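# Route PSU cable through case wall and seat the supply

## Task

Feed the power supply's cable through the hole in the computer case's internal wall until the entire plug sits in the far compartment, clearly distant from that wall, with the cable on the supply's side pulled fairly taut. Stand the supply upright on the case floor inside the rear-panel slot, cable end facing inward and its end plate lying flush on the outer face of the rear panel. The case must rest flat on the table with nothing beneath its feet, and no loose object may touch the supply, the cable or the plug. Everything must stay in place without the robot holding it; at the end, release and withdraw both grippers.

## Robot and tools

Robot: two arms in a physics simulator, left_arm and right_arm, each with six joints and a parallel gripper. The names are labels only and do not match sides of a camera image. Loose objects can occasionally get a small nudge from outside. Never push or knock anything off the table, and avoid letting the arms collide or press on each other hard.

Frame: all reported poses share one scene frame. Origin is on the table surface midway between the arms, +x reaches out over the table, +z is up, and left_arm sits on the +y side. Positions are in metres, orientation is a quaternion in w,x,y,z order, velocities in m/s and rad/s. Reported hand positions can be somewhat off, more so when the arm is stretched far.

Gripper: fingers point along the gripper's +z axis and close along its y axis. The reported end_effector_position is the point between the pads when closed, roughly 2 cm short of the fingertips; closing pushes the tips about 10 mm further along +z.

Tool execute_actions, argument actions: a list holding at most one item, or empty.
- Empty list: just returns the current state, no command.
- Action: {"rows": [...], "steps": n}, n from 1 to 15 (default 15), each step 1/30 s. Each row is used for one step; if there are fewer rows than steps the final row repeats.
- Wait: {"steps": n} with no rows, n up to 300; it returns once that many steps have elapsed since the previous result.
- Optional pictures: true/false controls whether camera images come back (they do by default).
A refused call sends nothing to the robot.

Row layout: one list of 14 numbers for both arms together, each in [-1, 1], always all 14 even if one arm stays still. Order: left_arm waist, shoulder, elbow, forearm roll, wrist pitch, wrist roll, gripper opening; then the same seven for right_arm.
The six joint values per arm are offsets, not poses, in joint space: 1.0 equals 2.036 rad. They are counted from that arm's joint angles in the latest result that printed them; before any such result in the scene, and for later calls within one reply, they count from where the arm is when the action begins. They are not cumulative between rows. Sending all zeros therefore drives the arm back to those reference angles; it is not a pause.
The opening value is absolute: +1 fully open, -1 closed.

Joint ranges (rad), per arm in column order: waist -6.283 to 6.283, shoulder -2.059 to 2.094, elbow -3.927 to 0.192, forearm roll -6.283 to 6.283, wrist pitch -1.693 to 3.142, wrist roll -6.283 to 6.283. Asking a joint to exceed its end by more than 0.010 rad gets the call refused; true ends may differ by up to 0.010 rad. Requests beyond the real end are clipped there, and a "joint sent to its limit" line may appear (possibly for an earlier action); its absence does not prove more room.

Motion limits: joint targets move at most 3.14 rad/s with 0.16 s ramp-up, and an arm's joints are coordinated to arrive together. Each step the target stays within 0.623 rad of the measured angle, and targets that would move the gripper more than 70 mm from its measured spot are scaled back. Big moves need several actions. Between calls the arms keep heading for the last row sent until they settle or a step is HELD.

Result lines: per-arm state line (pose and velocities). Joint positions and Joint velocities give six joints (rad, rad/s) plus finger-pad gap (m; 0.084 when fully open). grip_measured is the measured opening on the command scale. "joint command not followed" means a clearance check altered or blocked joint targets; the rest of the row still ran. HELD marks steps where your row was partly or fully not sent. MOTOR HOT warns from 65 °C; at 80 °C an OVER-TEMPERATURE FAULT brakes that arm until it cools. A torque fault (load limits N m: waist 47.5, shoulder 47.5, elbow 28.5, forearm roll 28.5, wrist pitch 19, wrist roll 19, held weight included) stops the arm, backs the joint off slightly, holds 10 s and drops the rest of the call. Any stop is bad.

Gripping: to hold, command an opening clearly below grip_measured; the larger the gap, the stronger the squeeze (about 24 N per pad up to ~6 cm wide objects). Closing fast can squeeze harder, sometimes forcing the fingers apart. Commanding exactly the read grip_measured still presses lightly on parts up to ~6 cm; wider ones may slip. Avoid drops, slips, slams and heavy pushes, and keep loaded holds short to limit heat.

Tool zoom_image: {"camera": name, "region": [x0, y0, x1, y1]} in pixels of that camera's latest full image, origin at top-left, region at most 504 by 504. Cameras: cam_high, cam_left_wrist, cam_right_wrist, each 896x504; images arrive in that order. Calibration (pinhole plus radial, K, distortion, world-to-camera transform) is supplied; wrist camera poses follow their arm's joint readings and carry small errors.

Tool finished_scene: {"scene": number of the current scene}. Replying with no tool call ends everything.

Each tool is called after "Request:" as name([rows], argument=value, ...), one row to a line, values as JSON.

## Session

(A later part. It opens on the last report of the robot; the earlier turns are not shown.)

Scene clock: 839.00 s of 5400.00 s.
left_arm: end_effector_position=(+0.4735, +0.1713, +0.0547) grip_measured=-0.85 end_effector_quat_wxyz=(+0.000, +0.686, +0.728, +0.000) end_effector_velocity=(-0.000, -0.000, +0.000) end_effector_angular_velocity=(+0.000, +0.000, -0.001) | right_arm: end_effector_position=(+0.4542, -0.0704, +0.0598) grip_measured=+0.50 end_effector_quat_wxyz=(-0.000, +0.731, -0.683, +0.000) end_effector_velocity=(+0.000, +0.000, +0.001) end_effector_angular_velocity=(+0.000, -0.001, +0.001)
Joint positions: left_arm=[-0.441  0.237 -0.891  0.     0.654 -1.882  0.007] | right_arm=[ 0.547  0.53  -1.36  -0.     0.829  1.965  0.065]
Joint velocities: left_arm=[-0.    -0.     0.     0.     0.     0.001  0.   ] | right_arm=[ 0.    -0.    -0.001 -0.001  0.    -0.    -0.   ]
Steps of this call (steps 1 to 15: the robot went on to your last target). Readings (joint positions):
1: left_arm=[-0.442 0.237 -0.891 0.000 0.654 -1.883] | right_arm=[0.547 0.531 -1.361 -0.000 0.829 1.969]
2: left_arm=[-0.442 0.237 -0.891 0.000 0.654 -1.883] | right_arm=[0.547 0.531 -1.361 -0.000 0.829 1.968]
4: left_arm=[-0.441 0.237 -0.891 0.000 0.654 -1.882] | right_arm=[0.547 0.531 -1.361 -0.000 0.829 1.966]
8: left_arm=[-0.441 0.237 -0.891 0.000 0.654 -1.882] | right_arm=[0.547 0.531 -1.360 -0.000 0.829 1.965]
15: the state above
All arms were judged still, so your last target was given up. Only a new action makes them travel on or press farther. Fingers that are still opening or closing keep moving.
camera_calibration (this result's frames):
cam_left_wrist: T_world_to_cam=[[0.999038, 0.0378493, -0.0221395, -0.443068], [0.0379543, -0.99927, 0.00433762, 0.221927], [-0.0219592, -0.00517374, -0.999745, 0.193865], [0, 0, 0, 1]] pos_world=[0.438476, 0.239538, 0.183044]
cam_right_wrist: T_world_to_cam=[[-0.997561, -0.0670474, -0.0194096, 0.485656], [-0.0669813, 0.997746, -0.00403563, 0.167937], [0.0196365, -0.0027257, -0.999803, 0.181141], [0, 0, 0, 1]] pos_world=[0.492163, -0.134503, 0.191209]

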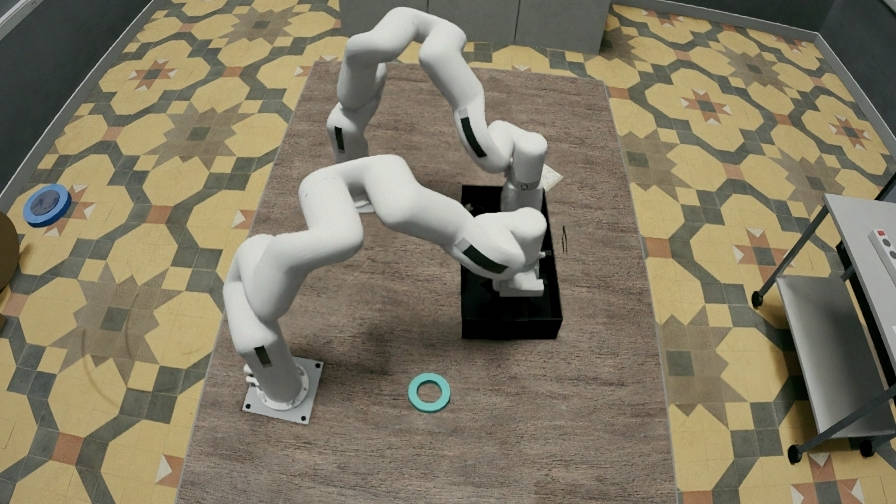

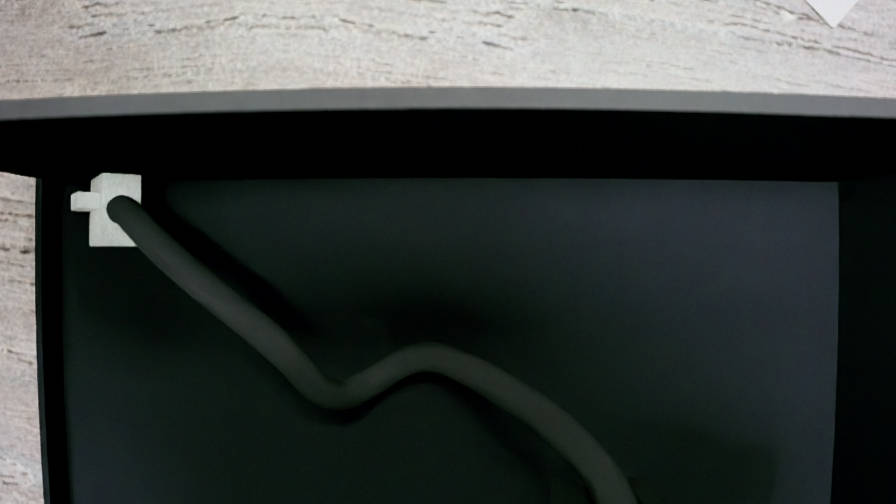

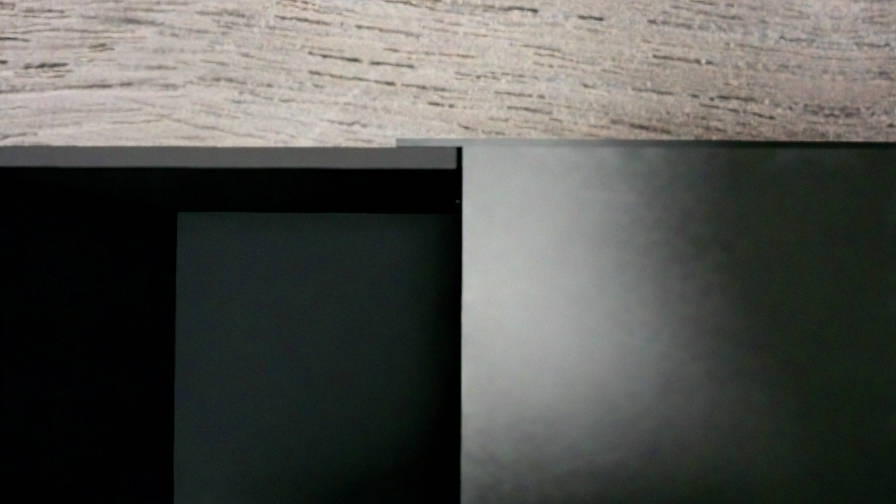

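Request:
execute_actions([
  {"rows": [[0.005,0,0,0,0,0.005,-1, 0,0,0,0,0,0,-0.2],[0.005,0,0,0,0,0.005,-1, 0,0,0,0,0,0,-0.2],[0.005,0,0,0,0,0.005,-1, 0,0,0,0,0,0,-0.2],[0.0105,0,0,0,0,0.0105,-1, 0,0,0,0,0,0,-0.2],[0.0105,0,0,0,0,0.0105,-1, 0,0,0,0,0,0,-0.2],[0.0105,0,0,0,0,0.0105,-1, 0,0,0,0,0,0,-0.2],[0.0158,0,0,0,0,0.0158,-1, 0,0,0,0,0,0,-0.2]], "steps": 15},
], pictures=false)

Request:
execute_actions([
  {"steps": 15},
], pictures=false)

Scene clock: 843.50 s of 5400.00 s.
left_arm: end_effector_position=(+0.4768, +0.1853, +0.0547) grip_measured=-0.85 end_effector_quat_wxyz=(-0.000, +0.686, +0.728, +0.000) end_effector_velocity=(+0.001, +0.005, +0.000) end_effector_angular_velocity=(-0.000, -0.001, -0.003) | right_arm: end_effector_position=(+0.4542, -0.0704, +0.0598) grip_measured=+0.50 end_effector_quat_wxyz=(-0.000, +0.731, -0.683, +0.000) end_effector_velocity=(+0.000, +0.000, +0.000) end_effector_angular_velocity=(+0.000, -0.000, +0.001)
Joint positions: left_arm=[-0.41   0.237 -0.891  0.     0.654 -1.851  0.007] | right_arm=[ 0.547  0.53  -1.36  -0.     0.829  1.965  0.065]
Joint velocities: left_arm=[ 0.01  -0.    -0.001  0.    -0.     0.013  0.   ] | right_arm=[ 0.     0.    -0.001  0.    -0.    -0.001  0.   ]
Steps of this call (steps 1 to 90: nothing new was sent; then 1.00 s passed at rest; steps 91 to 105: all 15 steps of this action). Readings (joint positions):
91: left_arm=[-0.441 0.237 -0.891 0.000 0.654 -1.882] | right_arm=[0.547 0.530 -1.360 -0.000 0.829 1.965]
92: left_arm=[-0.440 0.237 -0.891 0.000 0.654 -1.880] | right_arm=[0.547 0.530 -1.360 -0.000 0.829 1.965]
94: left_arm=[-0.436 0.237 -0.891 0.000 0.654 -1.877] | right_arm=[0.547 0.530 -1.360 -0.000 0.829 1.965]
98: left_arm=[-0.423 0.237 -0.891 0.000 0.654 -1.864] | right_arm=[0.547 0.530 -1.360 -0.000 0.829 1.965]
105: the state above

Scene clock: 844.00 s of 5400.00 s.
left_arm: end_effector_position=(+0.4770, +0.1859, +0.0547) grip_measured=-0.85 end_effector_quat_wxyz=(+0.000, +0.686, +0.728, +0.000) end_effector_velocity=(+0.000, +0.000, +0.000) end_effector_angular_velocity=(-0.000, -0.000, +0.000) | right_arm: end_effector_position=(+0.4542, -0.0704, +0.0598) grip_measured=+0.50 end_effector_quat_wxyz=(-0.000, +0.731, -0.683, +0.000) end_effector_velocity=(-0.000, -0.000, -0.000) end_effector_angular_velocity=(-0.001, +0.001, -0.000)
Joint positions: left_arm=[-0.409  0.237 -0.891  0.     0.654 -1.85   0.007] | right_arm=[ 0.547  0.53  -1.36  -0.     0.829  1.965  0.065]
Joint velocities: left_arm=[ 0.  0. -0.  0. -0. -0. -0.] | right_arm=[-0.    -0.     0.002 -0.    -0.     0.     0.   ]
Steps of this call (steps 1 to 15: the robot went on to your last target). Readings (joint positions):
1: left_arm=[-0.410 0.237 -0.891 0.000 0.654 -1.851] | right_arm=[0.547 0.530 -1.360 -0.000 0.829 1.965]
2: left_arm=[-0.410 0.237 -0.891 0.000 0.654 -1.851] | right_arm=[0.547 0.530 -1.360 -0.000 0.829 1.965]
4: left_arm=[-0.409 0.237 -0.891 0.000 0.654 -1.850] | right_arm=[0.547 0.530 -1.360 -0.000 0.829 1.965]
8: left_arm=[-0.409 0.237 -0.891 0.000 0.654 -1.850] | right_arm=[0.547 0.530 -1.360 -0.000 0.829 1.965]
15: the state above
All arms were judged still, so your last target was given up. Only a new action makes them travel on or press farther. Fingers that are still opening or closing keep moving.

Request:
execute_actions([
  {"rows": [[0,0,0,0,0,0,-0.8, 0,0,0,0,0,0,-0.2],[0,0,0,0,0,0,-0.7, 0,0,0,0,0,0,-0.2],[0,0,0,0,0,0,-0.6, 0,0,0,0,0,0,-0.2],[0,0,0,0,0,0,-0.4, 0,0,0,0,0,0,-0.2],[0,0,0,0,0,0,-0.2, 0,0,0,0,0,0,-0.2],[0,0,0,0,0,0,0.2, 0,0,0,0,0,0,-0.2]], "steps": 15},
], pictures=false)

Request:
execute_actions([
  {"rows": [[0,-0.0807,-0.0344,0,0.1151,0,0.2, 0,0,0,0,0,0,-0.2]], "steps": 15},
], pictures=false)

Request:
execute_actions([
  {"steps": 10},
], pictures=false)

Scene clock: 849.97 s of 5400.00 s.
left_arm: end_effector_position=(+0.4771, +0.1859, +0.0548) grip_measured=+0.19 end_effector_quat_wxyz=(+0.000, +0.686, +0.728, +0.000) end_effector_velocity=(-0.001, +0.000, -0.001) end_effector_angular_velocity=(+0.000, +0.002, -0.001) | right_arm: end_effector_position=(+0.4542, -0.0704, +0.0598) grip_measured=+0.50 end_effector_quat_wxyz=(-0.000, +0.731, -0.683, +0.000) end_effector_velocity=(+0.000, +0.000, +0.000) end_effector_angular_velocity=(+0.001, -0.000, +0.000)
Joint positions: left_arm=[-0.409  0.237 -0.891  0.     0.654 -1.85   0.052] | right_arm=[ 0.547  0.53  -1.36  -0.     0.829  1.965  0.065]
Joint velocities: left_arm=[-0.     0.001  0.001 -0.     0.     0.001  0.   ] | right_arm=[ 0.    -0.001 -0.     0.001 -0.    -0.    -0.   ]
Steps of this call (steps 1 to 90: nothing new was sent; then 2.47 s passed at rest; steps 91 to 105: all 15 steps of this action). Readings (joint positions):
91: left_arm=[-0.409 0.237 -0.891 0.000 0.654 -1.850] | right_arm=[0.547 0.530 -1.360 -0.000 0.829 1.965]
92: left_arm=[-0.409 0.237 -0.891 0.000 0.654 -1.850] | right_arm=[0.547 0.530 -1.360 -0.000 0.829 1.965]
94: left_arm=[-0.409 0.237 -0.891 0.000 0.653 -1.850] | right_arm=[0.547 0.530 -1.360 -0.000 0.829 1.965]
98: left_arm=[-0.408 0.237 -0.892 0.000 0.653 -1.850] | right_arm=[0.547 0.530 -1.360 -0.000 0.829 1.965]
105: the state above

Scene clock: 850.47 s of 5400.00 s.
left_arm: end_effector_position=(+0.4767, +0.1860, +0.1366) grip_measured=+0.19 end_effector_quat_wxyz=(-0.001, +0.686, +0.728, -0.000) end_effector_velocity=(-0.007, +0.001, +0.012) end_effector_angular_velocity=(+0.005, +0.021, -0.002) | right_arm: end_effector_position=(+0.4541, -0.0704, +0.0598) grip_measured=+0.50 end_effector_quat_wxyz=(-0.000, +0.731, -0.683, +0.000) end_effector_velocity=(-0.000, -0.000, -0.000) end_effector_angular_velocity=(-0.000, +0.001, -0.000)
Joint positions: left_arm=[-0.409  0.077 -0.958  0.     0.883 -1.85   0.052] | right_arm=[ 0.547  0.53  -1.36  -0.     0.829  1.965  0.065]
Joint velocities: left_arm=[-0.001 -0.026 -0.011 -0.     0.058  0.001  0.   ] | right_arm=[ 0.  0.  0.  0.  0.  0. -0.]
Steps of this call (steps 1 to 15: all 15 steps of this action). Readings (joint positions):
1: left_arm=[-0.409 0.237 -0.891 0.000 0.654 -1.850] | right_arm=[0.547 0.530 -1.360 -0.000 0.829 1.965]
2: left_arm=[-0.409 0.235 -0.892 0.000 0.659 -1.850] | right_arm=[0.547 0.530 -1.360 -0.000 0.829 1.965]
4: left_arm=[-0.409 0.211 -0.900 0.000 0.701 -1.850] | right_arm=[0.547 0.530 -1.360 -0.000 0.829 1.965]
8: left_arm=[-0.409 0.114 -0.947 0.000 0.823 -1.850] | right_arm=[0.547 0.530 -1.360 -0.000 0.829 1.965]
15: the state above

Scene clock: 850.80 s of 5400.00 s.
left_arm: end_effector_position=(+0.4770, +0.1859, +0.1391) grip_measured=+0.19 end_effector_quat_wxyz=(-0.000, +0.686, +0.728, +0.000) end_effector_velocity=(+0.001, +0.000, +0.002) end_effector_angular_velocity=(-0.001, -0.004, -0.001) | right_arm: end_effector_position=(+0.4541, -0.0704, +0.0598) grip_measured=+0.50 end_effector_quat_wxyz=(-0.000, +0.731, -0.683, +0.000) end_effector_velocity=(+0.000, +0.000, +0.000) end_effector_angular_velocity=(+0.000, -0.001, +0.000)
Joint positions: left_arm=[-0.409  0.074 -0.961  0.     0.888 -1.85   0.052] | right_arm=[ 0.547  0.53  -1.36  -0.     0.829  1.965  0.065]
Joint velocities: left_arm=[ 0.001 -0.003 -0.003 -0.     0.002  0.001 -0.   ] | right_arm=[-0.     0.    -0.001 -0.    -0.    -0.     0.   ]
Steps of this call (steps 1 to 10: the robot went on to your last target). Readings (joint positions):
1: left_arm=[-0.409 0.077 -0.959 0.000 0.884 -1.850] | right_arm=[0.547 0.530 -1.360 -0.000 0.829 1.965]
2: left_arm=[-0.409 0.076 -0.959 0.000 0.885 -1.850] | right_arm=[0.547 0.530 -1.360 -0.000 0.829 1.965]
4: left_arm=[-0.409 0.075 -0.960 0.000 0.887 -1.850] | right_arm=[0.547 0.530 -1.360 -0.000 0.829 1.965]
8: left_arm=[-0.409 0.074 -0.961 0.000 0.887 -1.850] | right_arm=[0.547 0.530 -1.360 -0.000 0.829 1.965]
10: the state above

Request:
execute_actions([
  {"rows": [[-0.0925,-0.1371,-0.0818,0,0.2185,0.99,1, 0,0,0,0,0,0,-0.2]], "steps": 15},
], pictures=false)

Request:
execute_actions([
  {"steps": 25},
], pictures=false)

Request:
execute_actions([
  {"rows": [[0,0,0,0,0,0.461,1, 0,0,0,0,0,0,-0.2]], "steps": 15},
], pictures=false)

Request:
execute_actions([
  {"steps": 15},
])

Scene clock: 857.70 s of 5400.00 s.
left_arm: end_effector_position=(+0.4365, +0.1335, +0.2567) grip_measured=+1.00 end_effector_quat_wxyz=(+0.001, +0.910, +0.416, +0.001) end_effector_velocity=(-0.129, -0.089, +0.250) end_effector_angular_velocity=(+0.001, -0.008, -2.625) | right_arm: end_effector_position=(+0.4542, -0.0704, +0.0598) grip_measured=+0.50 end_effector_quat_wxyz=(-0.000, +0.731, -0.683, +0.000) end_effector_velocity=(+0.001, +0.000, +0.001) end_effector_angular_velocity=(+0.001, -0.002, -0.001)
Joint positions: left_arm=[-0.545 -0.129 -1.082  0.     1.209 -1.213  0.084] | right_arm=[ 0.547  0.53  -1.36  -0.     0.829  1.965  0.065]
Joint velocities: left_arm=[-0.293 -0.434 -0.261 -0.     0.687  2.333  0.   ] | right_arm=[-0.    -0.    -0.001 -0.    -0.     0.     0.   ]
Steps of this call (steps 1 to 15: the robot went on to your last target; steps 16 to 90: nothing new was sent; then 3.40 s passed at rest; steps 91 to 105: all 15 steps of this action). Readings (joint positions):
91: left_arm=[-0.409 0.073 -0.961 0.000 0.888 -1.850] | right_arm=[0.547 0.530 -1.360 -0.000 0.829 1.965]
92: left_arm=[-0.410 0.072 -0.962 0.000 0.891 -1.845] | right_arm=[0.547 0.530 -1.360 -0.000 0.829 1.965]
94: left_arm=[-0.421 0.056 -0.970 0.000 0.922 -1.803] | right_arm=[0.547 0.530 -1.360 -0.000 0.829 1.965]
98: left_arm=[-0.471 -0.019 -1.017 0.000 1.033 -1.633] | right_arm=[0.547 0.530 -1.360 -0.000 0.829 1.965]
105: the state above

Scene clock: 858.53 s of 5400.00 s.
left_arm: end_effector_position=(+0.4104, +0.1200, +0.2995) grip_measured=+1.00 end_effector_quat_wxyz=(-0.000, +0.960, -0.280, +0.000) end_effector_velocity=(-0.000, +0.000, +0.000) end_effector_angular_velocity=(-0.000, -0.000, -0.040) | right_arm: end_effector_position=(+0.4541, -0.0704, +0.0598) grip_measured=+0.50 end_effector_quat_wxyz=(-0.000, +0.731, -0.683, +0.000) end_effector_velocity=(-0.000, -0.000, -0.000) end_effector_angular_velocity=(-0.000, +0.001, -0.001)
Joint positions: left_arm=[-0.597 -0.205 -1.127  0.     1.332  0.161  0.084] | right_arm=[ 0.547  0.53  -1.36  -0.     0.829  1.965  0.065]
Joint velocities: left_arm=[-0.    -0.001  0.001 -0.     0.     0.04   0.   ] | right_arm=[-0.     0.     0.     0.     0.     0.001 -0.   ]
Steps of this call (steps 1 to 25: the robot went on to your last target). Readings (joint positions):
1: left_arm=[-0.555 -0.143 -1.091 0.000 1.232 -1.132] | right_arm=[0.547 0.530 -1.360 -0.000 0.829 1.965]
2: left_arm=[-0.564 -0.156 -1.098 0.000 1.252 -1.047] | right_arm=[0.547 0.530 -1.360 -0.000 0.829 1.965]
4: left_arm=[-0.578 -0.177 -1.111 0.000 1.285 -0.871] | right_arm=[0.547 0.530 -1.360 -0.000 0.829 1.965]
8: left_arm=[-0.591 -0.197 -1.123 0.000 1.319 -0.515] | right_arm=[0.547 0.530 -1.360 -0.000 0.829 1.965]
25: the state above

Scene clock: 859.03 s of 5400.00 s.
left_arm: end_effector_position=(+0.4104, +0.1200, +0.2995) grip_measured=+1.00 end_effector_quat_wxyz=(-0.000, +0.763, -0.647, +0.000) end_effector_velocity=(-0.000, +0.000, -0.000) end_effector_angular_velocity=(+0.000, +0.000, -1.065) | right_arm: end_effector_position=(+0.4541, -0.0704, +0.0598) grip_measured=+0.50 end_effector_quat_wxyz=(-0.000, +0.731, -0.683, +0.000) end_effector_velocity=(-0.000, -0.000, +0.000) end_effector_angular_velocity=(-0.000, -0.001, +0.000)
Joint positions: left_arm=[-0.597 -0.205 -1.127  0.     1.332  0.999  0.084] | right_arm=[ 0.547  0.53  -1.36  -0.     0.829  1.965  0.065]
Joint velocities: left_arm=[-0.    -0.     0.     0.    -0.     1.065 -0.   ] | right_arm=[-0.    -0.001  0.001 -0.001 -0.     0.    -0.   ]
Steps of this call (steps 1 to 15: all 15 steps of this action). Readings (joint positions):
1: left_arm=[-0.597 -0.205 -1.127 0.000 1.332 0.163] | right_arm=[0.547 0.530 -1.360 -0.000 0.829 1.965]
2: left_arm=[-0.597 -0.205 -1.127 0.000 1.332 0.169] | right_arm=[0.547 0.530 -1.360 -0.000 0.829 1.965]
4: left_arm=[-0.597 -0.205 -1.127 0.000 1.332 0.214] | right_arm=[0.547 0.530 -1.360 -0.000 0.829 1.965]
8: left_arm=[-0.597 -0.205 -1.127 0.000 1.332 0.482] | right_arm=[0.547 0.530 -1.360 -0.000 0.829 1.965]
15: the state above

Scene clock: 859.53 s of 5400.00 s.
left_arm: end_effector_position=(+0.4104, +0.1200, +0.2995) grip_measured=+1.00 end_effector_quat_wxyz=(+0.000, -0.730, +0.684, -0.000) end_effector_velocity=(-0.000, +0.000, -0.000) end_effector_angular_velocity=(+0.000, +0.001, -0.006) | right_arm: end_effector_position=(+0.4541, -0.0704, +0.0598) grip_measured=+0.50 end_effector_quat_wxyz=(-0.000, +0.731, -0.683, +0.000) end_effector_velocity=(+0.000, +0.000, +0.000) end_effector_angular_velocity=(+0.000, -0.000, +0.002)
Joint positions: left_arm=[-0.597 -0.205 -1.127  0.     1.332  1.099  0.084] | right_arm=[ 0.547  0.53  -1.36  -0.     0.829  1.965  0.065]
Joint velocities: left_arm=[ 0.001  0.     0.001 -0.    -0.     0.007 -0.   ] | right_arm=[ 0.    -0.    -0.     0.    -0.    -0.002  0.   ]
Steps of this call (steps 1 to 15: the robot went on to your last target). Readings (joint positions):
1: left_arm=[-0.597 -0.205 -1.127 0.000 1.332 1.029] | right_arm=[0.547 0.530 -1.360 -0.000 0.829 1.965]
2: left_arm=[-0.597 -0.205 -1.127 0.000 1.332 1.050] | right_arm=[0.547 0.530 -1.360 -0.000 0.829 1.965]
4: left_arm=[-0.597 -0.205 -1.127 0.000 1.332 1.075] | right_arm=[0.547 0.530 -1.360 -0.000 0.829 1.965]
8: left_arm=[-0.597 -0.205 -1.127 0.000 1.332 1.093] | right_arm=[0.547 0.530 -1.360 -0.000 0.829 1.965]
15: the state above
camera_calibration (this result's frames):
cam_left_wrist: T_world_to_cam=[[-0.998822, -0.0428541, -0.0227728, 0.457204], [-0.0429704, 0.999066, 0.00464238, -0.0347116], [0.0225525, 0.00561547, -0.99973, 0.417374], [0, 0, 0, 1]] pos_world=[0.445761, 0.0519285, 0.427835]
cam_right_wrist: T_world_to_cam=[[-0.997556, -0.0671276, -0.019375, 0.485631], [-0.0670609, 0.997741, -0.00407154, 0.167981], [0.0196046, -0.00276228, -0.999804, 0.181152], [0, 0, 0, 1]] pos_world=[0.492158, -0.134502, 0.191209]

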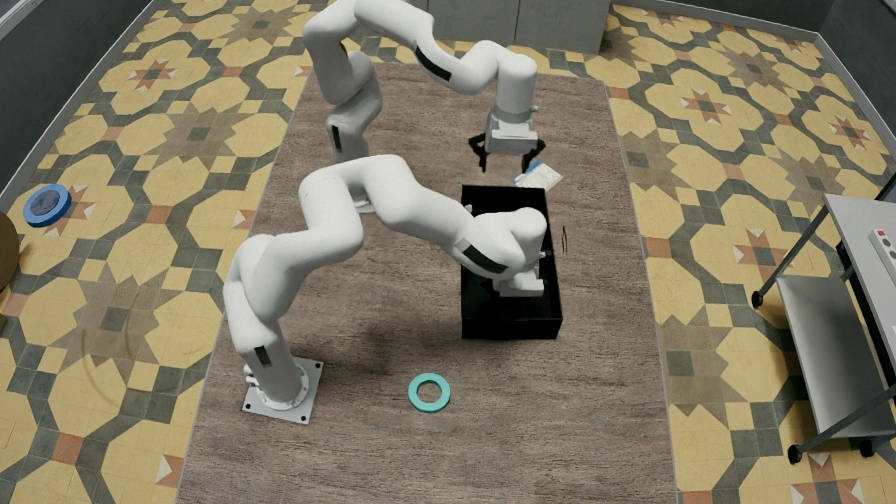

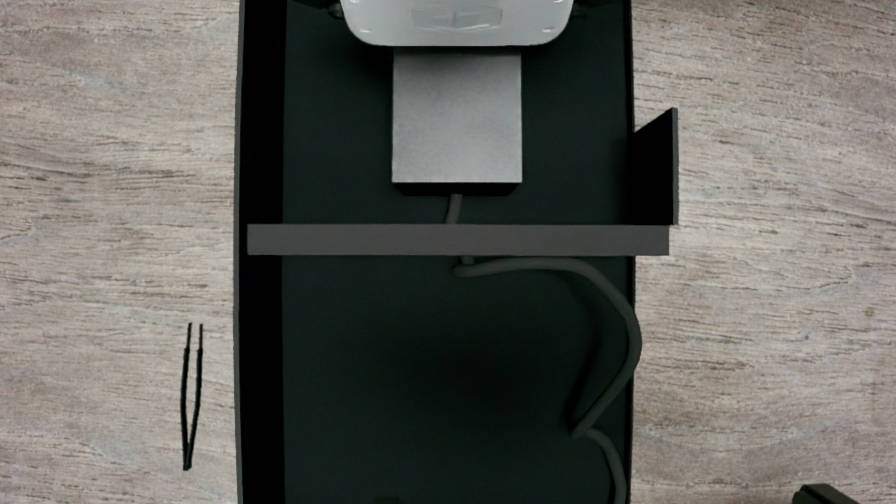

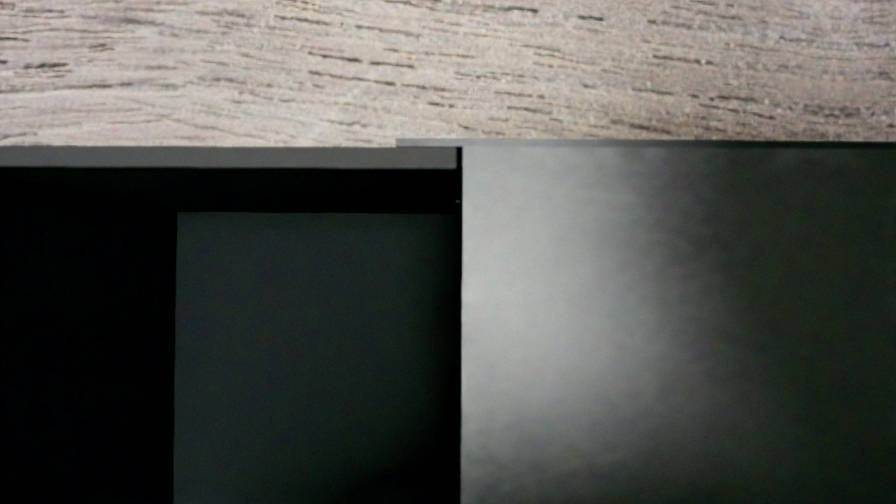

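Request:
execute_actions([
  {"rows": [[0.1,0,0,0,0,0.1,1, 0,0,0,0,0,0,0.3],[0.1,0,0,0,0,0.1,1, 0,0,0,0,0,0,0.45],[0.1,0,0,0,0,0.1,1, 0,0,0,0,0,0,0.55],[0.1,0,0,0,0,0.1,1, 0,0,0,0,0,0,0.65],[0.1,0,0,0,0,0.1,1, 0,0,0,0,0,0,0.8],[0.1,0,0,0,0,0.1,1, 0,0,0,0,0,0,1]], "steps": 15},
], pictures=false)

Request:
execute_actions([
  {"rows": [[0,0,0,0,0,0,1, 0,-0.0628,-0.04,0,0.1027,0,1]], "steps": 15},
], pictures=false)

Request:
execute_actions([
  {"steps": 15},
])

Scene clock: 862.97 s of 5400.00 s.
left_arm: end_effector_position=(+0.4358, +0.1998, +0.2995) grip_measured=+1.00 end_effector_quat_wxyz=(+0.000, -0.729, +0.684, -0.000) end_effector_velocity=(+0.003, +0.015, -0.000) end_effector_angular_velocity=(-0.001, +0.001, -0.009) | right_arm: end_effector_position=(+0.4540, -0.0704, +0.0597) grip_measured=+1.00 end_effector_quat_wxyz=(-0.000, +0.731, -0.683, +0.000) end_effector_velocity=(+0.001, +0.000, +0.001) end_effector_angular_velocity=(+0.002, -0.003, -0.000)
Joint positions: left_arm=[-0.398 -0.205 -1.127  0.     1.332  1.298  0.084] | right_arm=[ 0.547  0.531 -1.36  -0.     0.829  1.965  0.084]
Joint velocities: left_arm=[ 0.036  0.001  0.001 -0.001 -0.     0.046 -0.   ] | right_arm=[-0.    -0.001 -0.001  0.    -0.002 -0.     0.   ]
Steps of this call (steps 1 to 15: the robot went on to your last target; steps 16 to 88: nothing new was sent; steps 89 to 103: all 15 steps of this action). Readings (joint positions):
89: left_arm=[-0.597 -0.205 -1.127 0.000 1.332 1.100] | right_arm=[0.547 0.530 -1.360 -0.000 0.829 1.965]
90: left_arm=[-0.594 -0.205 -1.127 0.000 1.332 1.104] | right_arm=[0.547 0.530 -1.360 -0.000 0.829 1.965]
92: left_arm=[-0.557 -0.205 -1.127 -0.000 1.332 1.144] | right_arm=[0.547 0.531 -1.360 -0.000 0.829 1.965]
96: left_arm=[-0.441 -0.205 -1.127 0.001 1.332 1.252] | right_arm=[0.547 0.531 -1.358 -0.000 0.830 1.965]
103: the state above

Scene clock: 863.47 s of 5400.00 s.
left_arm: end_effector_position=(+0.4358, +0.1997, +0.2995) grip_measured=+1.00 end_effector_quat_wxyz=(+0.000, -0.729, +0.684, -0.000) end_effector_velocity=(+0.000, +0.000, +0.000) end_effector_angular_velocity=(+0.000, -0.000, +0.001) | right_arm: end_effector_position=(+0.4536, -0.0706, +0.1458) grip_measured=+1.00 end_effector_quat_wxyz=(+0.001, +0.731, -0.683, -0.000) end_effector_velocity=(-0.009, -0.004, +0.006) end_effector_angular_velocity=(-0.015, +0.030, -0.000)
Joint positions: left_arm=[-0.398 -0.205 -1.127  0.     1.332  1.298  0.084] | right_arm=[ 0.547  0.407 -1.438 -0.     1.033  1.965  0.084]
Joint velocities: left_arm=[ 0.001  0.    -0.     0.     0.    -0.    -0.   ] | right_arm=[-0.    -0.014 -0.006 -0.     0.053  0.     0.   ]
Steps of this call (steps 1 to 15: all 15 steps of this action). Readings (joint positions):
1: left_arm=[-0.397 -0.205 -1.127 0.000 1.332 1.299] | right_arm=[0.547 0.530 -1.360 -0.000 0.829 1.965]
2: left_arm=[-0.397 -0.205 -1.127 0.000 1.332 1.299] | right_arm=[0.547 0.529 -1.361 -0.000 0.834 1.965]
4: left_arm=[-0.398 -0.205 -1.127 0.000 1.332 1.299] | right_arm=[0.547 0.509 -1.371 -0.000 0.874 1.965]
8: left_arm=[-0.398 -0.205 -1.127 0.000 1.332 1.298] | right_arm=[0.547 0.434 -1.425 -0.000 0.980 1.965]
15: the state above

Scene clock: 863.97 s of 5400.00 s.
left_arm: end_effector_position=(+0.4358, +0.1998, +0.2995) grip_measured=+1.00 end_effector_quat_wxyz=(+0.000, -0.729, +0.684, -0.000) end_effector_velocity=(-0.000, -0.000, -0.000) end_effector_angular_velocity=(+0.000, +0.000, +0.000) | right_arm: end_effector_position=(+0.4541, -0.0704, +0.1491) grip_measured=+1.00 end_effector_quat_wxyz=(-0.000, +0.731, -0.683, +0.000) end_effector_velocity=(+0.000, +0.000, +0.001) end_effector_angular_velocity=(+0.001, -0.002, +0.001)
Joint positions: left_arm=[-0.398 -0.205 -1.127  0.     1.332  1.298  0.084] | right_arm=[ 0.547  0.403 -1.441 -0.     1.038  1.965  0.084]
Joint velocities: left_arm=[-0.    -0.     0.    -0.     0.    -0.001 -0.   ] | right_arm=[ 0.    -0.001 -0.001 -0.     0.    -0.001 -0.   ]
Steps of this call (steps 1 to 15: the robot went on to your last target). Readings (joint positions):
1: left_arm=[-0.398 -0.205 -1.127 0.000 1.332 1.298] | right_arm=[0.547 0.406 -1.438 -0.000 1.035 1.965]
2: left_arm=[-0.398 -0.205 -1.127 0.000 1.332 1.298] | right_arm=[0.547 0.406 -1.439 -0.000 1.036 1.965]
4: left_arm=[-0.398 -0.205 -1.127 0.000 1.332 1.298] | right_arm=[0.547 0.404 -1.440 -0.000 1.037 1.965]
8: left_arm=[-0.398 -0.205 -1.127 0.000 1.332 1.298] | right_arm=[0.547 0.403 -1.441 -0.000 1.038 1.965]
15: the state above
All arms were judged still, so your last target was given up. Only a new action makes them travel on or press farther. Fingers that are still opening or closing keep moving.
camera_calibration (this result's frames):
cam_left_wrist: T_world_to_cam=[[-0.998828, -0.0427361, -0.0227118, 0.485903], [-0.0428526, 0.99907, 0.00466851, -0.113392], [0.0224912, 0.0056363, -0.999731, 0.41639], [0, 0, 0, 1]] pos_world=[0.471109, 0.131706, 0.427843]
cam_right_wrist: T_world_to_cam=[[-0.997567, -0.0671183, -0.0188385, 0.487265], [-0.0670485, 0.99774, -0.00431183, 0.168374], [0.0190853, -0.00303825, -0.999813, 0.270668], [0, 0, 0, 1]] pos_world=[0.492203, -0.134467, 0.280523]

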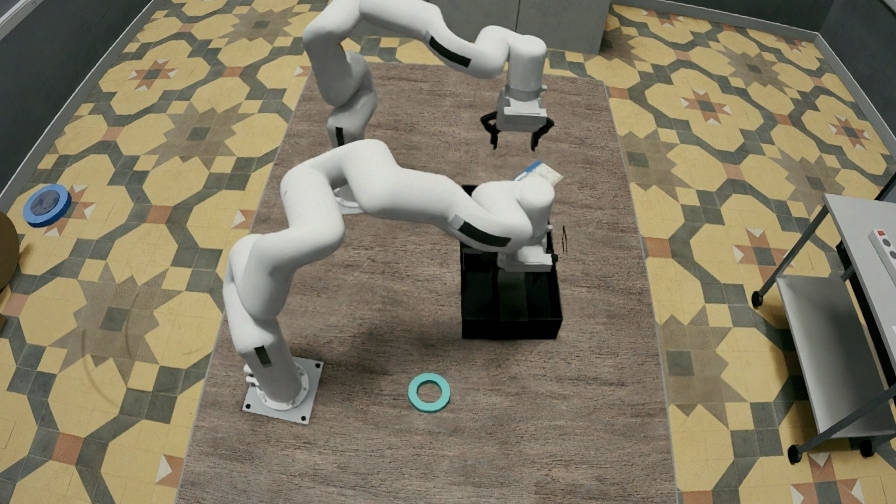

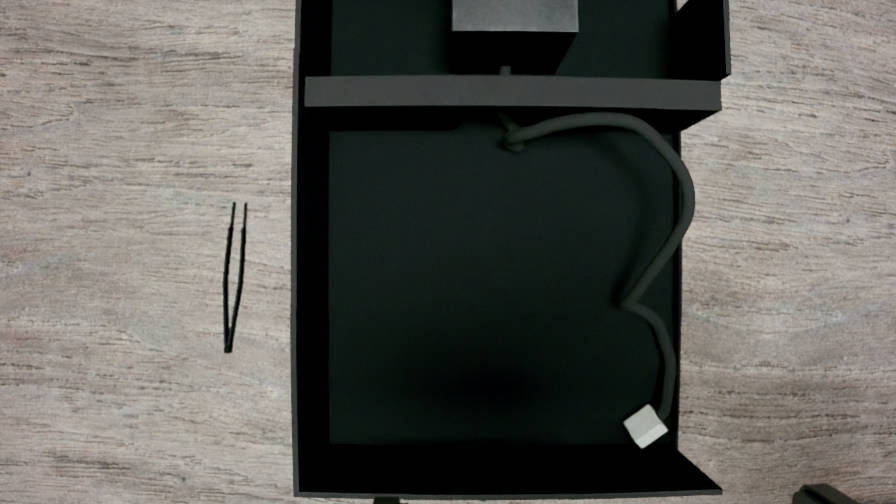

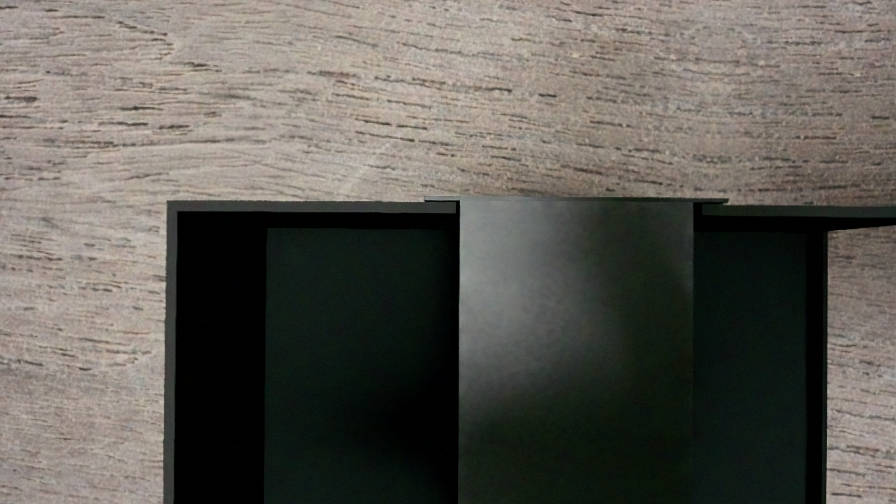

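Request:
zoom_image(camera="cam_right_wrist", region=[400, 150, 760, 250])

Region (400, 150, 760, 250) of cam_right_wrist's 896x504 image, scaled by 1.400, with more detail than that image has.

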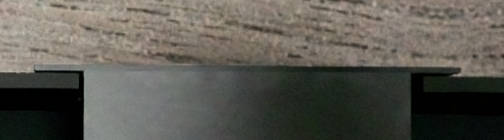

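Request:
execute_actions([
  {"rows": [[0.4,-0.3,0.2,0,0.07,0,1, 0,0.0628,0.04,0,-0.1027,0,1]], "steps": 15},
], pictures=false)

Request:
execute_actions([
  {"steps": 25},
], pictures=false)

Request:
execute_actions([
  {"rows": [[0,0,0,0,0,0,1, 0,0,0,0,0,0,0.8],[0,0,0,0,0,0,1, 0,0,0,0,0,0,0.7],[0,0,0,0,0,0,1, 0,0,0,0,0,0,0.6],[0,0,0,0,0,0,1, 0,0,0,0,0,0,0.5],[0,0,0,0,0,0,1, 0,0,0,0,0,0,0.4],[0,0,0,0,0,0,1, 0,0,0,0,0,0,0.3],[0,0,0,0,0,0,1, 0,0,0,0,0,0,0.2],[0,0,0,0,0,0,1, 0,0,0,0,0,0,0.0]], "steps": 15},
], pictures=false)

Request:
execute_actions([
  {"rows": [[0,0,0,0,0,0,1, 0.0012,0.001,-0.0016,0,0.0006,0.0042,0.0]], "steps": 15},
], pictures=false)

Request:
execute_actions([
  {"rows": [[0,0,0,0,0,0,1, 0,0,0,0,0,0,0.3],[0,0,0,0,0,0,1, 0,0,0,0,0,0,0.45],[0,0,0,0,0,0,1, 0,0,0,0,0,0,0.55],[0,0,0,0,0,0,1, 0,0,0,0,0,0,0.65],[0,0,0,0,0,0,1, 0,0,0,0,0,0,0.8],[0,0,0,0,0,0,1, 0,0,0,0,0,0,1]], "steps": 15},
], pictures=false)

Request:
execute_actions([
  {"rows": [[0,0,0,0,0,0,1, 0,-0.0628,-0.04,0,0.1027,0,1]], "steps": 15},
], pictures=false)

Request:
execute_actions([
  {"steps": 15},
])

Request:
zoom_image(camera="cam_right_wrist", region=[400, 150, 760, 250])

Scene clock: 875.17 s of 5400.00 s.
left_arm: end_effector_position=(+0.3635, +0.3395, +0.3224) grip_measured=+1.00 end_effector_quat_wxyz=(-0.010, +0.840, -0.542, +0.011) end_effector_velocity=(-0.220, +0.296, +0.022) end_effector_angular_velocity=(+0.010, -0.062, +0.948) | right_arm: end_effector_position=(+0.4550, -0.0699, +0.0628) grip_measured=+1.00 end_effector_quat_wxyz=(-0.001, +0.731, -0.683, +0.001) end_effector_velocity=(+0.007, +0.004, -0.006) end_effector_angular_velocity=(+0.015, -0.031, +0.001)
Joint positions: left_arm=[-0.036 -0.5   -0.931  0.     1.401  1.298  0.084] | right_arm=[ 0.547  0.527 -1.363 -0.     0.834  1.965  0.084]
Joint velocities: left_arm=[ 0.949 -0.66   0.443  0.     0.154  0.001 -0.   ] | right_arm=[ 0.     0.014  0.006 -0.001 -0.055 -0.    -0.   ]
Steps of this call (steps 1 to 90: nothing new was sent; then 7.70 s passed at rest; steps 91 to 105: all 15 steps of this action). Readings (joint positions):
91: left_arm=[-0.398 -0.206 -1.127 0.000 1.332 1.298] | right_arm=[0.547 0.403 -1.441 -0.000 1.038 1.965]
92: left_arm=[-0.395 -0.209 -1.125 0.000 1.333 1.298] | right_arm=[0.547 0.405 -1.440 -0.000 1.033 1.965]
94: left_arm=[-0.359 -0.243 -1.099 -0.000 1.342 1.298] | right_arm=[0.547 0.424 -1.431 -0.000 0.993 1.965]
98: left_arm=[-0.246 -0.347 -1.034 0.000 1.365 1.298] | right_arm=[0.547 0.500 -1.377 -0.000 0.887 1.965]
105: the state above

Scene clock: 876.00 s of 5400.00 s.
left_arm: end_effector_position=(+0.2421, +0.4381, +0.3201) grip_measured=+1.00 end_effector_quat_wxyz=(-0.025, +0.940, -0.340, +0.018) end_effector_velocity=(-0.003, +0.001, -0.000) end_effector_angular_velocity=(+0.001, -0.001, +0.010) | right_arm: end_effector_position=(+0.4539, -0.0704, +0.0595) grip_measured=+1.00 end_effector_quat_wxyz=(+0.000, +0.731, -0.683, +0.000) end_effector_velocity=(+0.000, +0.000, +0.000) end_effector_angular_velocity=(+0.001, -0.000, -0.001)
Joint positions: left_arm=[ 0.415 -0.815 -0.721  0.     1.475  1.298  0.084] | right_arm=[ 0.547  0.531 -1.36  -0.     0.829  1.965  0.084]
Joint velocities: left_arm=[ 0.01  -0.007  0.004  0.     0.002  0.     0.   ] | right_arm=[-0. -0. -0.  0. -0.  0. -0.]
Steps of this call (steps 1 to 25: the robot went on to your last target). Readings (joint positions):
1: left_arm=[-0.005 -0.522 -0.917 0.000 1.406 1.298] | right_arm=[0.547 0.527 -1.363 -0.000 0.832 1.965]
2: left_arm=[0.028 -0.545 -0.902 0.000 1.411 1.298] | right_arm=[0.547 0.528 -1.362 -0.000 0.831 1.965]
4: left_arm=[0.094 -0.591 -0.871 0.000 1.422 1.298] | right_arm=[0.547 0.529 -1.361 -0.000 0.830 1.965]
8: left_arm=[0.232 -0.687 -0.806 0.000 1.445 1.298] | right_arm=[0.547 0.530 -1.360 -0.000 0.829 1.965]
25: the state above

Scene clock: 876.50 s of 5400.00 s.
left_arm: end_effector_position=(+0.2421, +0.4381, +0.3201) grip_measured=+1.00 end_effector_quat_wxyz=(-0.025, +0.940, -0.340, +0.018) end_effector_velocity=(-0.000, +0.000, -0.000) end_effector_angular_velocity=(-0.001, +0.001, +0.001) | right_arm: end_effector_position=(+0.4541, -0.0704, +0.0597) grip_measured=+0.50 end_effector_quat_wxyz=(-0.000, +0.731, -0.683, +0.000) end_effector_velocity=(+0.000, +0.000, +0.000) end_effector_angular_velocity=(-0.000, -0.000, +0.002)
Joint positions: left_arm=[ 0.415 -0.815 -0.721  0.     1.475  1.298  0.084] | right_arm=[ 0.547  0.531 -1.36  -0.     0.829  1.965  0.065]
Joint velocities: left_arm=[ 0.     0.     0.    -0.     0.    -0.001  0.   ] | right_arm=[ 0.    -0.001  0.    -0.     0.    -0.001 -0.   ]
Steps of this call (steps 1 to 15: all 15 steps of this action). Readings (joint positions):
1: left_arm=[0.415 -0.815 -0.721 0.000 1.475 1.298] | right_arm=[0.547 0.531 -1.360 -0.000 0.829 1.965]
2: left_arm=[0.415 -0.815 -0.721 0.000 1.475 1.298] | right_arm=[0.547 0.531 -1.360 -0.000 0.829 1.965]
4: left_arm=[0.415 -0.815 -0.721 0.000 1.475 1.298] | right_arm=[0.547 0.531 -1.360 -0.000 0.829 1.965]
8: left_arm=[0.415 -0.815 -0.721 0.000 1.475 1.298] | right_arm=[0.547 0.531 -1.360 -0.000 0.829 1.965]
15: the state above

Scene clock: 877.00 s of 5400.00 s.
left_arm: end_effector_position=(+0.2421, +0.4381, +0.3201) grip_measured=+1.00 end_effector_quat_wxyz=(-0.025, +0.940, -0.340, +0.018) end_effector_velocity=(-0.000, +0.000, +0.000) end_effector_angular_velocity=(+0.001, -0.000, -0.002) | right_arm: end_effector_position=(+0.4541, -0.0693, +0.0597) grip_measured=+0.50 end_effector_quat_wxyz=(+0.000, +0.729, -0.685, +0.000) end_effector_velocity=(+0.000, +0.001, +0.000) end_effector_angular_velocity=(+0.001, -0.001, -0.001)
Joint positions: left_arm=[ 0.415 -0.815 -0.721  0.     1.475  1.298  0.084] | right_arm=[ 0.549  0.532 -1.363 -0.001  0.83   1.973  0.065]
Joint velocities: left_arm=[ 0.001 -0.    -0.001  0.    -0.     0.002 -0.   ] | right_arm=[ 0.001  0.    -0.001  0.    -0.001  0.001 -0.   ]
Steps of this call (steps 1 to 15: all 15 steps of this action). Readings (joint positions):
1: left_arm=[0.415 -0.815 -0.721 0.000 1.475 1.298] | right_arm=[0.547 0.531 -1.360 -0.000 0.829 1.965]
2: left_arm=[0.415 -0.815 -0.721 0.000 1.475 1.298] | right_arm=[0.547 0.531 -1.360 -0.000 0.829 1.966]
4: left_arm=[0.415 -0.815 -0.721 0.000 1.475 1.298] | right_arm=[0.548 0.532 -1.362 -0.001 0.830 1.970]
8: left_arm=[0.415 -0.815 -0.721 0.000 1.475 1.298] | right_arm=[0.549 0.532 -1.363 -0.001 0.830 1.973]
15: the state above

Scene clock: 877.50 s of 5400.00 s.
left_arm: end_effector_position=(+0.2421, +0.4381, +0.3201) grip_measured=+1.00 end_effector_quat_wxyz=(-0.025, +0.940, -0.340, +0.018) end_effector_velocity=(+0.000, -0.000, -0.000) end_effector_angular_velocity=(-0.000, +0.001, -0.002) | right_arm: end_effector_position=(+0.4540, -0.0691, +0.0596) grip_measured=+1.00 end_effector_quat_wxyz=(+0.000, +0.729, -0.685, +0.000) end_effector_velocity=(+0.000, -0.002, -0.000) end_effector_angular_velocity=(-0.002, +0.001, -0.002)
Joint positions: left_arm=[ 0.415 -0.815 -0.721  0.     1.475  1.298  0.084] | right_arm=[ 0.549  0.533 -1.363 -0.001  0.83   1.973  0.084]
Joint velocities: left_arm=[-0.001  0.     0.001  0.    -0.     0.001 -0.   ] | right_arm=[-0.002 -0.001  0.002 -0.002  0.     0.001  0.   ]
Steps of this call (steps 1 to 15: all 15 steps of this action). Readings (joint positions):
1: left_arm=[0.415 -0.815 -0.721 0.000 1.475 1.298] | right_arm=[0.549 0.532 -1.363 -0.001 0.830 1.973]
2: left_arm=[0.415 -0.815 -0.721 0.000 1.475 1.298] | right_arm=[0.549 0.532 -1.363 -0.001 0.831 1.973]
4: left_arm=[0.415 -0.815 -0.721 0.000 1.475 1.298] | right_arm=[0.549 0.533 -1.363 -0.001 0.830 1.973]
8: left_arm=[0.415 -0.815 -0.721 0.000 1.475 1.298] | right_arm=[0.550 0.533 -1.363 0.000 0.830 1.974]
15: the state above

Scene clock: 878.00 s of 5400.00 s.
left_arm: end_effector_position=(+0.2421, +0.4381, +0.3201) grip_measured=+1.00 end_effector_quat_wxyz=(-0.025, +0.940, -0.340, +0.018) end_effector_velocity=(-0.000, -0.000, -0.000) end_effector_angular_velocity=(-0.000, +0.000, +0.000) | right_arm: end_effector_position=(+0.4536, -0.0694, +0.1459) grip_measured=+1.00 end_effector_quat_wxyz=(+0.001, +0.729, -0.685, -0.000) end_effector_velocity=(-0.008, -0.004, +0.006) end_effector_angular_velocity=(-0.015, +0.030, +0.001)
Joint positions: left_arm=[ 0.415 -0.815 -0.721  0.     1.475  1.298  0.084] | right_arm=[ 0.549  0.409 -1.441 -0.001  1.035  1.973  0.084]
Joint velocities: left_arm=[-0.     0.    -0.    -0.     0.    -0.001  0.   ] | right_arm=[-0.    -0.014 -0.006  0.     0.054 -0.001  0.   ]
Steps of this call (steps 1 to 15: all 15 steps of this action). Readings (joint positions):
1: left_arm=[0.415 -0.815 -0.721 0.000 1.475 1.298] | right_arm=[0.549 0.532 -1.363 -0.001 0.831 1.973]
2: left_arm=[0.415 -0.815 -0.721 0.000 1.475 1.298] | right_arm=[0.549 0.531 -1.364 -0.001 0.835 1.973]
4: left_arm=[0.415 -0.815 -0.721 0.000 1.475 1.298] | right_arm=[0.549 0.511 -1.374 -0.001 0.876 1.973]
8: left_arm=[0.415 -0.815 -0.721 0.000 1.475 1.298] | right_arm=[0.549 0.436 -1.428 -0.001 0.981 1.973]
15: the state above

Scene clock: 878.50 s of 5400.00 s.
left_arm: end_effector_position=(+0.2421, +0.4381, +0.3201) grip_measured=+1.00 end_effector_quat_wxyz=(-0.025, +0.940, -0.340, +0.018) end_effector_velocity=(+0.000, -0.000, +0.000) end_effector_angular_velocity=(-0.000, +0.000, -0.001) | right_arm: end_effector_position=(+0.4541, -0.0691, +0.1492) grip_measured=+1.00 end_effector_quat_wxyz=(+0.000, +0.729, -0.685, +0.000) end_effector_velocity=(+0.001, +0.000, +0.001) end_effector_angular_velocity=(+0.000, -0.003, -0.000)
Joint positions: left_arm=[ 0.415 -0.815 -0.721  0.     1.475  1.298  0.084] | right_arm=[ 0.549  0.405 -1.444 -0.001  1.039  1.973  0.084]
Joint velocities: left_arm=[-0.001  0.    -0.     0.     0.     0.     0.   ] | right_arm=[ 0.    -0.001 -0.001 -0.001  0.     0.001 -0.   ]
Steps of this call (steps 1 to 15: the robot went on to your last target). Readings (joint positions):
1: left_arm=[0.415 -0.815 -0.721 0.000 1.475 1.298] | right_arm=[0.549 0.408 -1.441 -0.001 1.036 1.973]
2: left_arm=[0.415 -0.815 -0.721 0.000 1.475 1.298] | right_arm=[0.549 0.408 -1.442 -0.001 1.037 1.973]
4: left_arm=[0.415 -0.815 -0.721 0.000 1.475 1.298] | right_arm=[0.549 0.406 -1.443 -0.001 1.038 1.973]
8: left_arm=[0.415 -0.815 -0.721 0.000 1.475 1.298] | right_arm=[0.549 0.405 -1.444 -0.001 1.039 1.973]
15: the state above
All arms were judged still, so your last target was given up. Only a new action makes them travel on or press farther. Fingers that are still opening or closing keep moving.
camera_calibration (this result's frames):
cam_left_wrist: T_world_to_cam=[[-0.652889, -0.753072, -0.081353, 0.549286], [-0.754975, 0.65567, -0.0104799, -0.032208], [0.0612329, 0.0545772, -0.99663, 0.408171], [0, 0, 0, 1]] pos_world=[0.309313, 0.412493, 0.451144]
cam_right_wrist: T_world_to_cam=[[-0.997958, -0.0610488, -0.0187684, 0.487936], [-0.0609731, 0.998129, -0.00457993, 0.164428], [0.0190128, -0.00342621, -0.999813, 0.270715], [0, 0, 0, 1]] pos_world=[0.491818, -0.133405, 0.280575]

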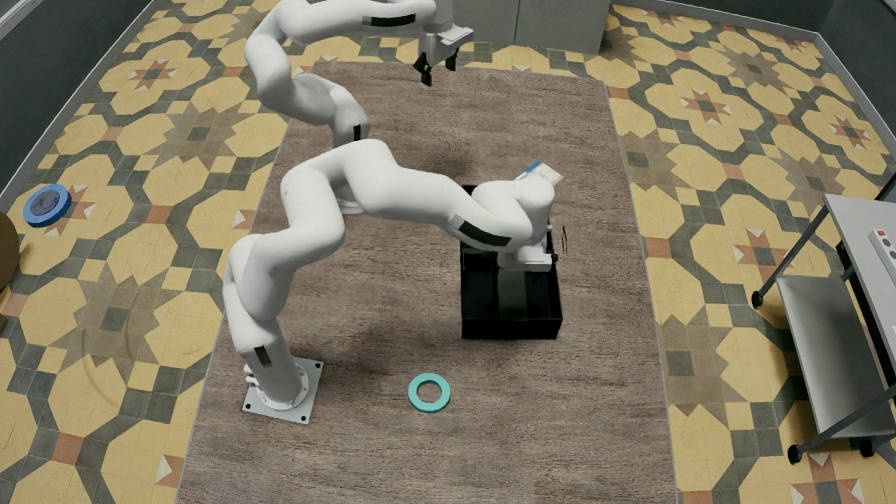

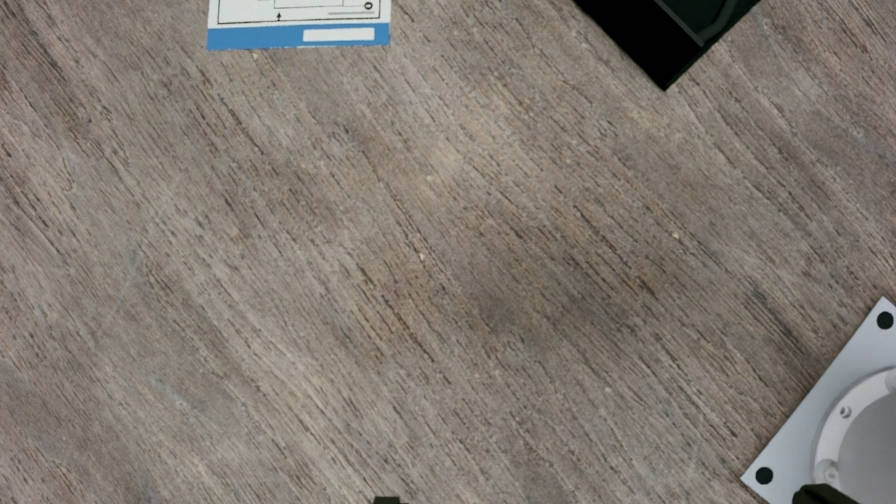

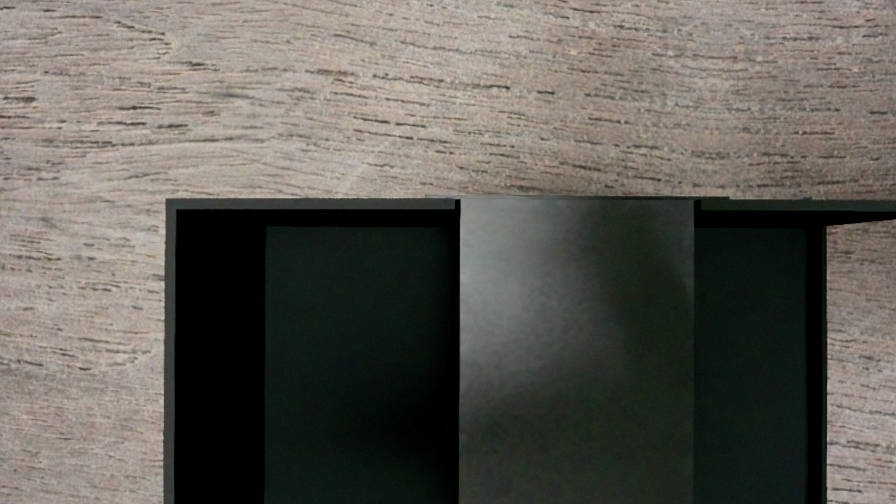

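Region (400, 150, 760, 250) of cam_right_wrist's 896x504 image, scaled by 1.400, with more detail than that image has.

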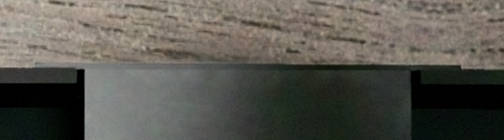

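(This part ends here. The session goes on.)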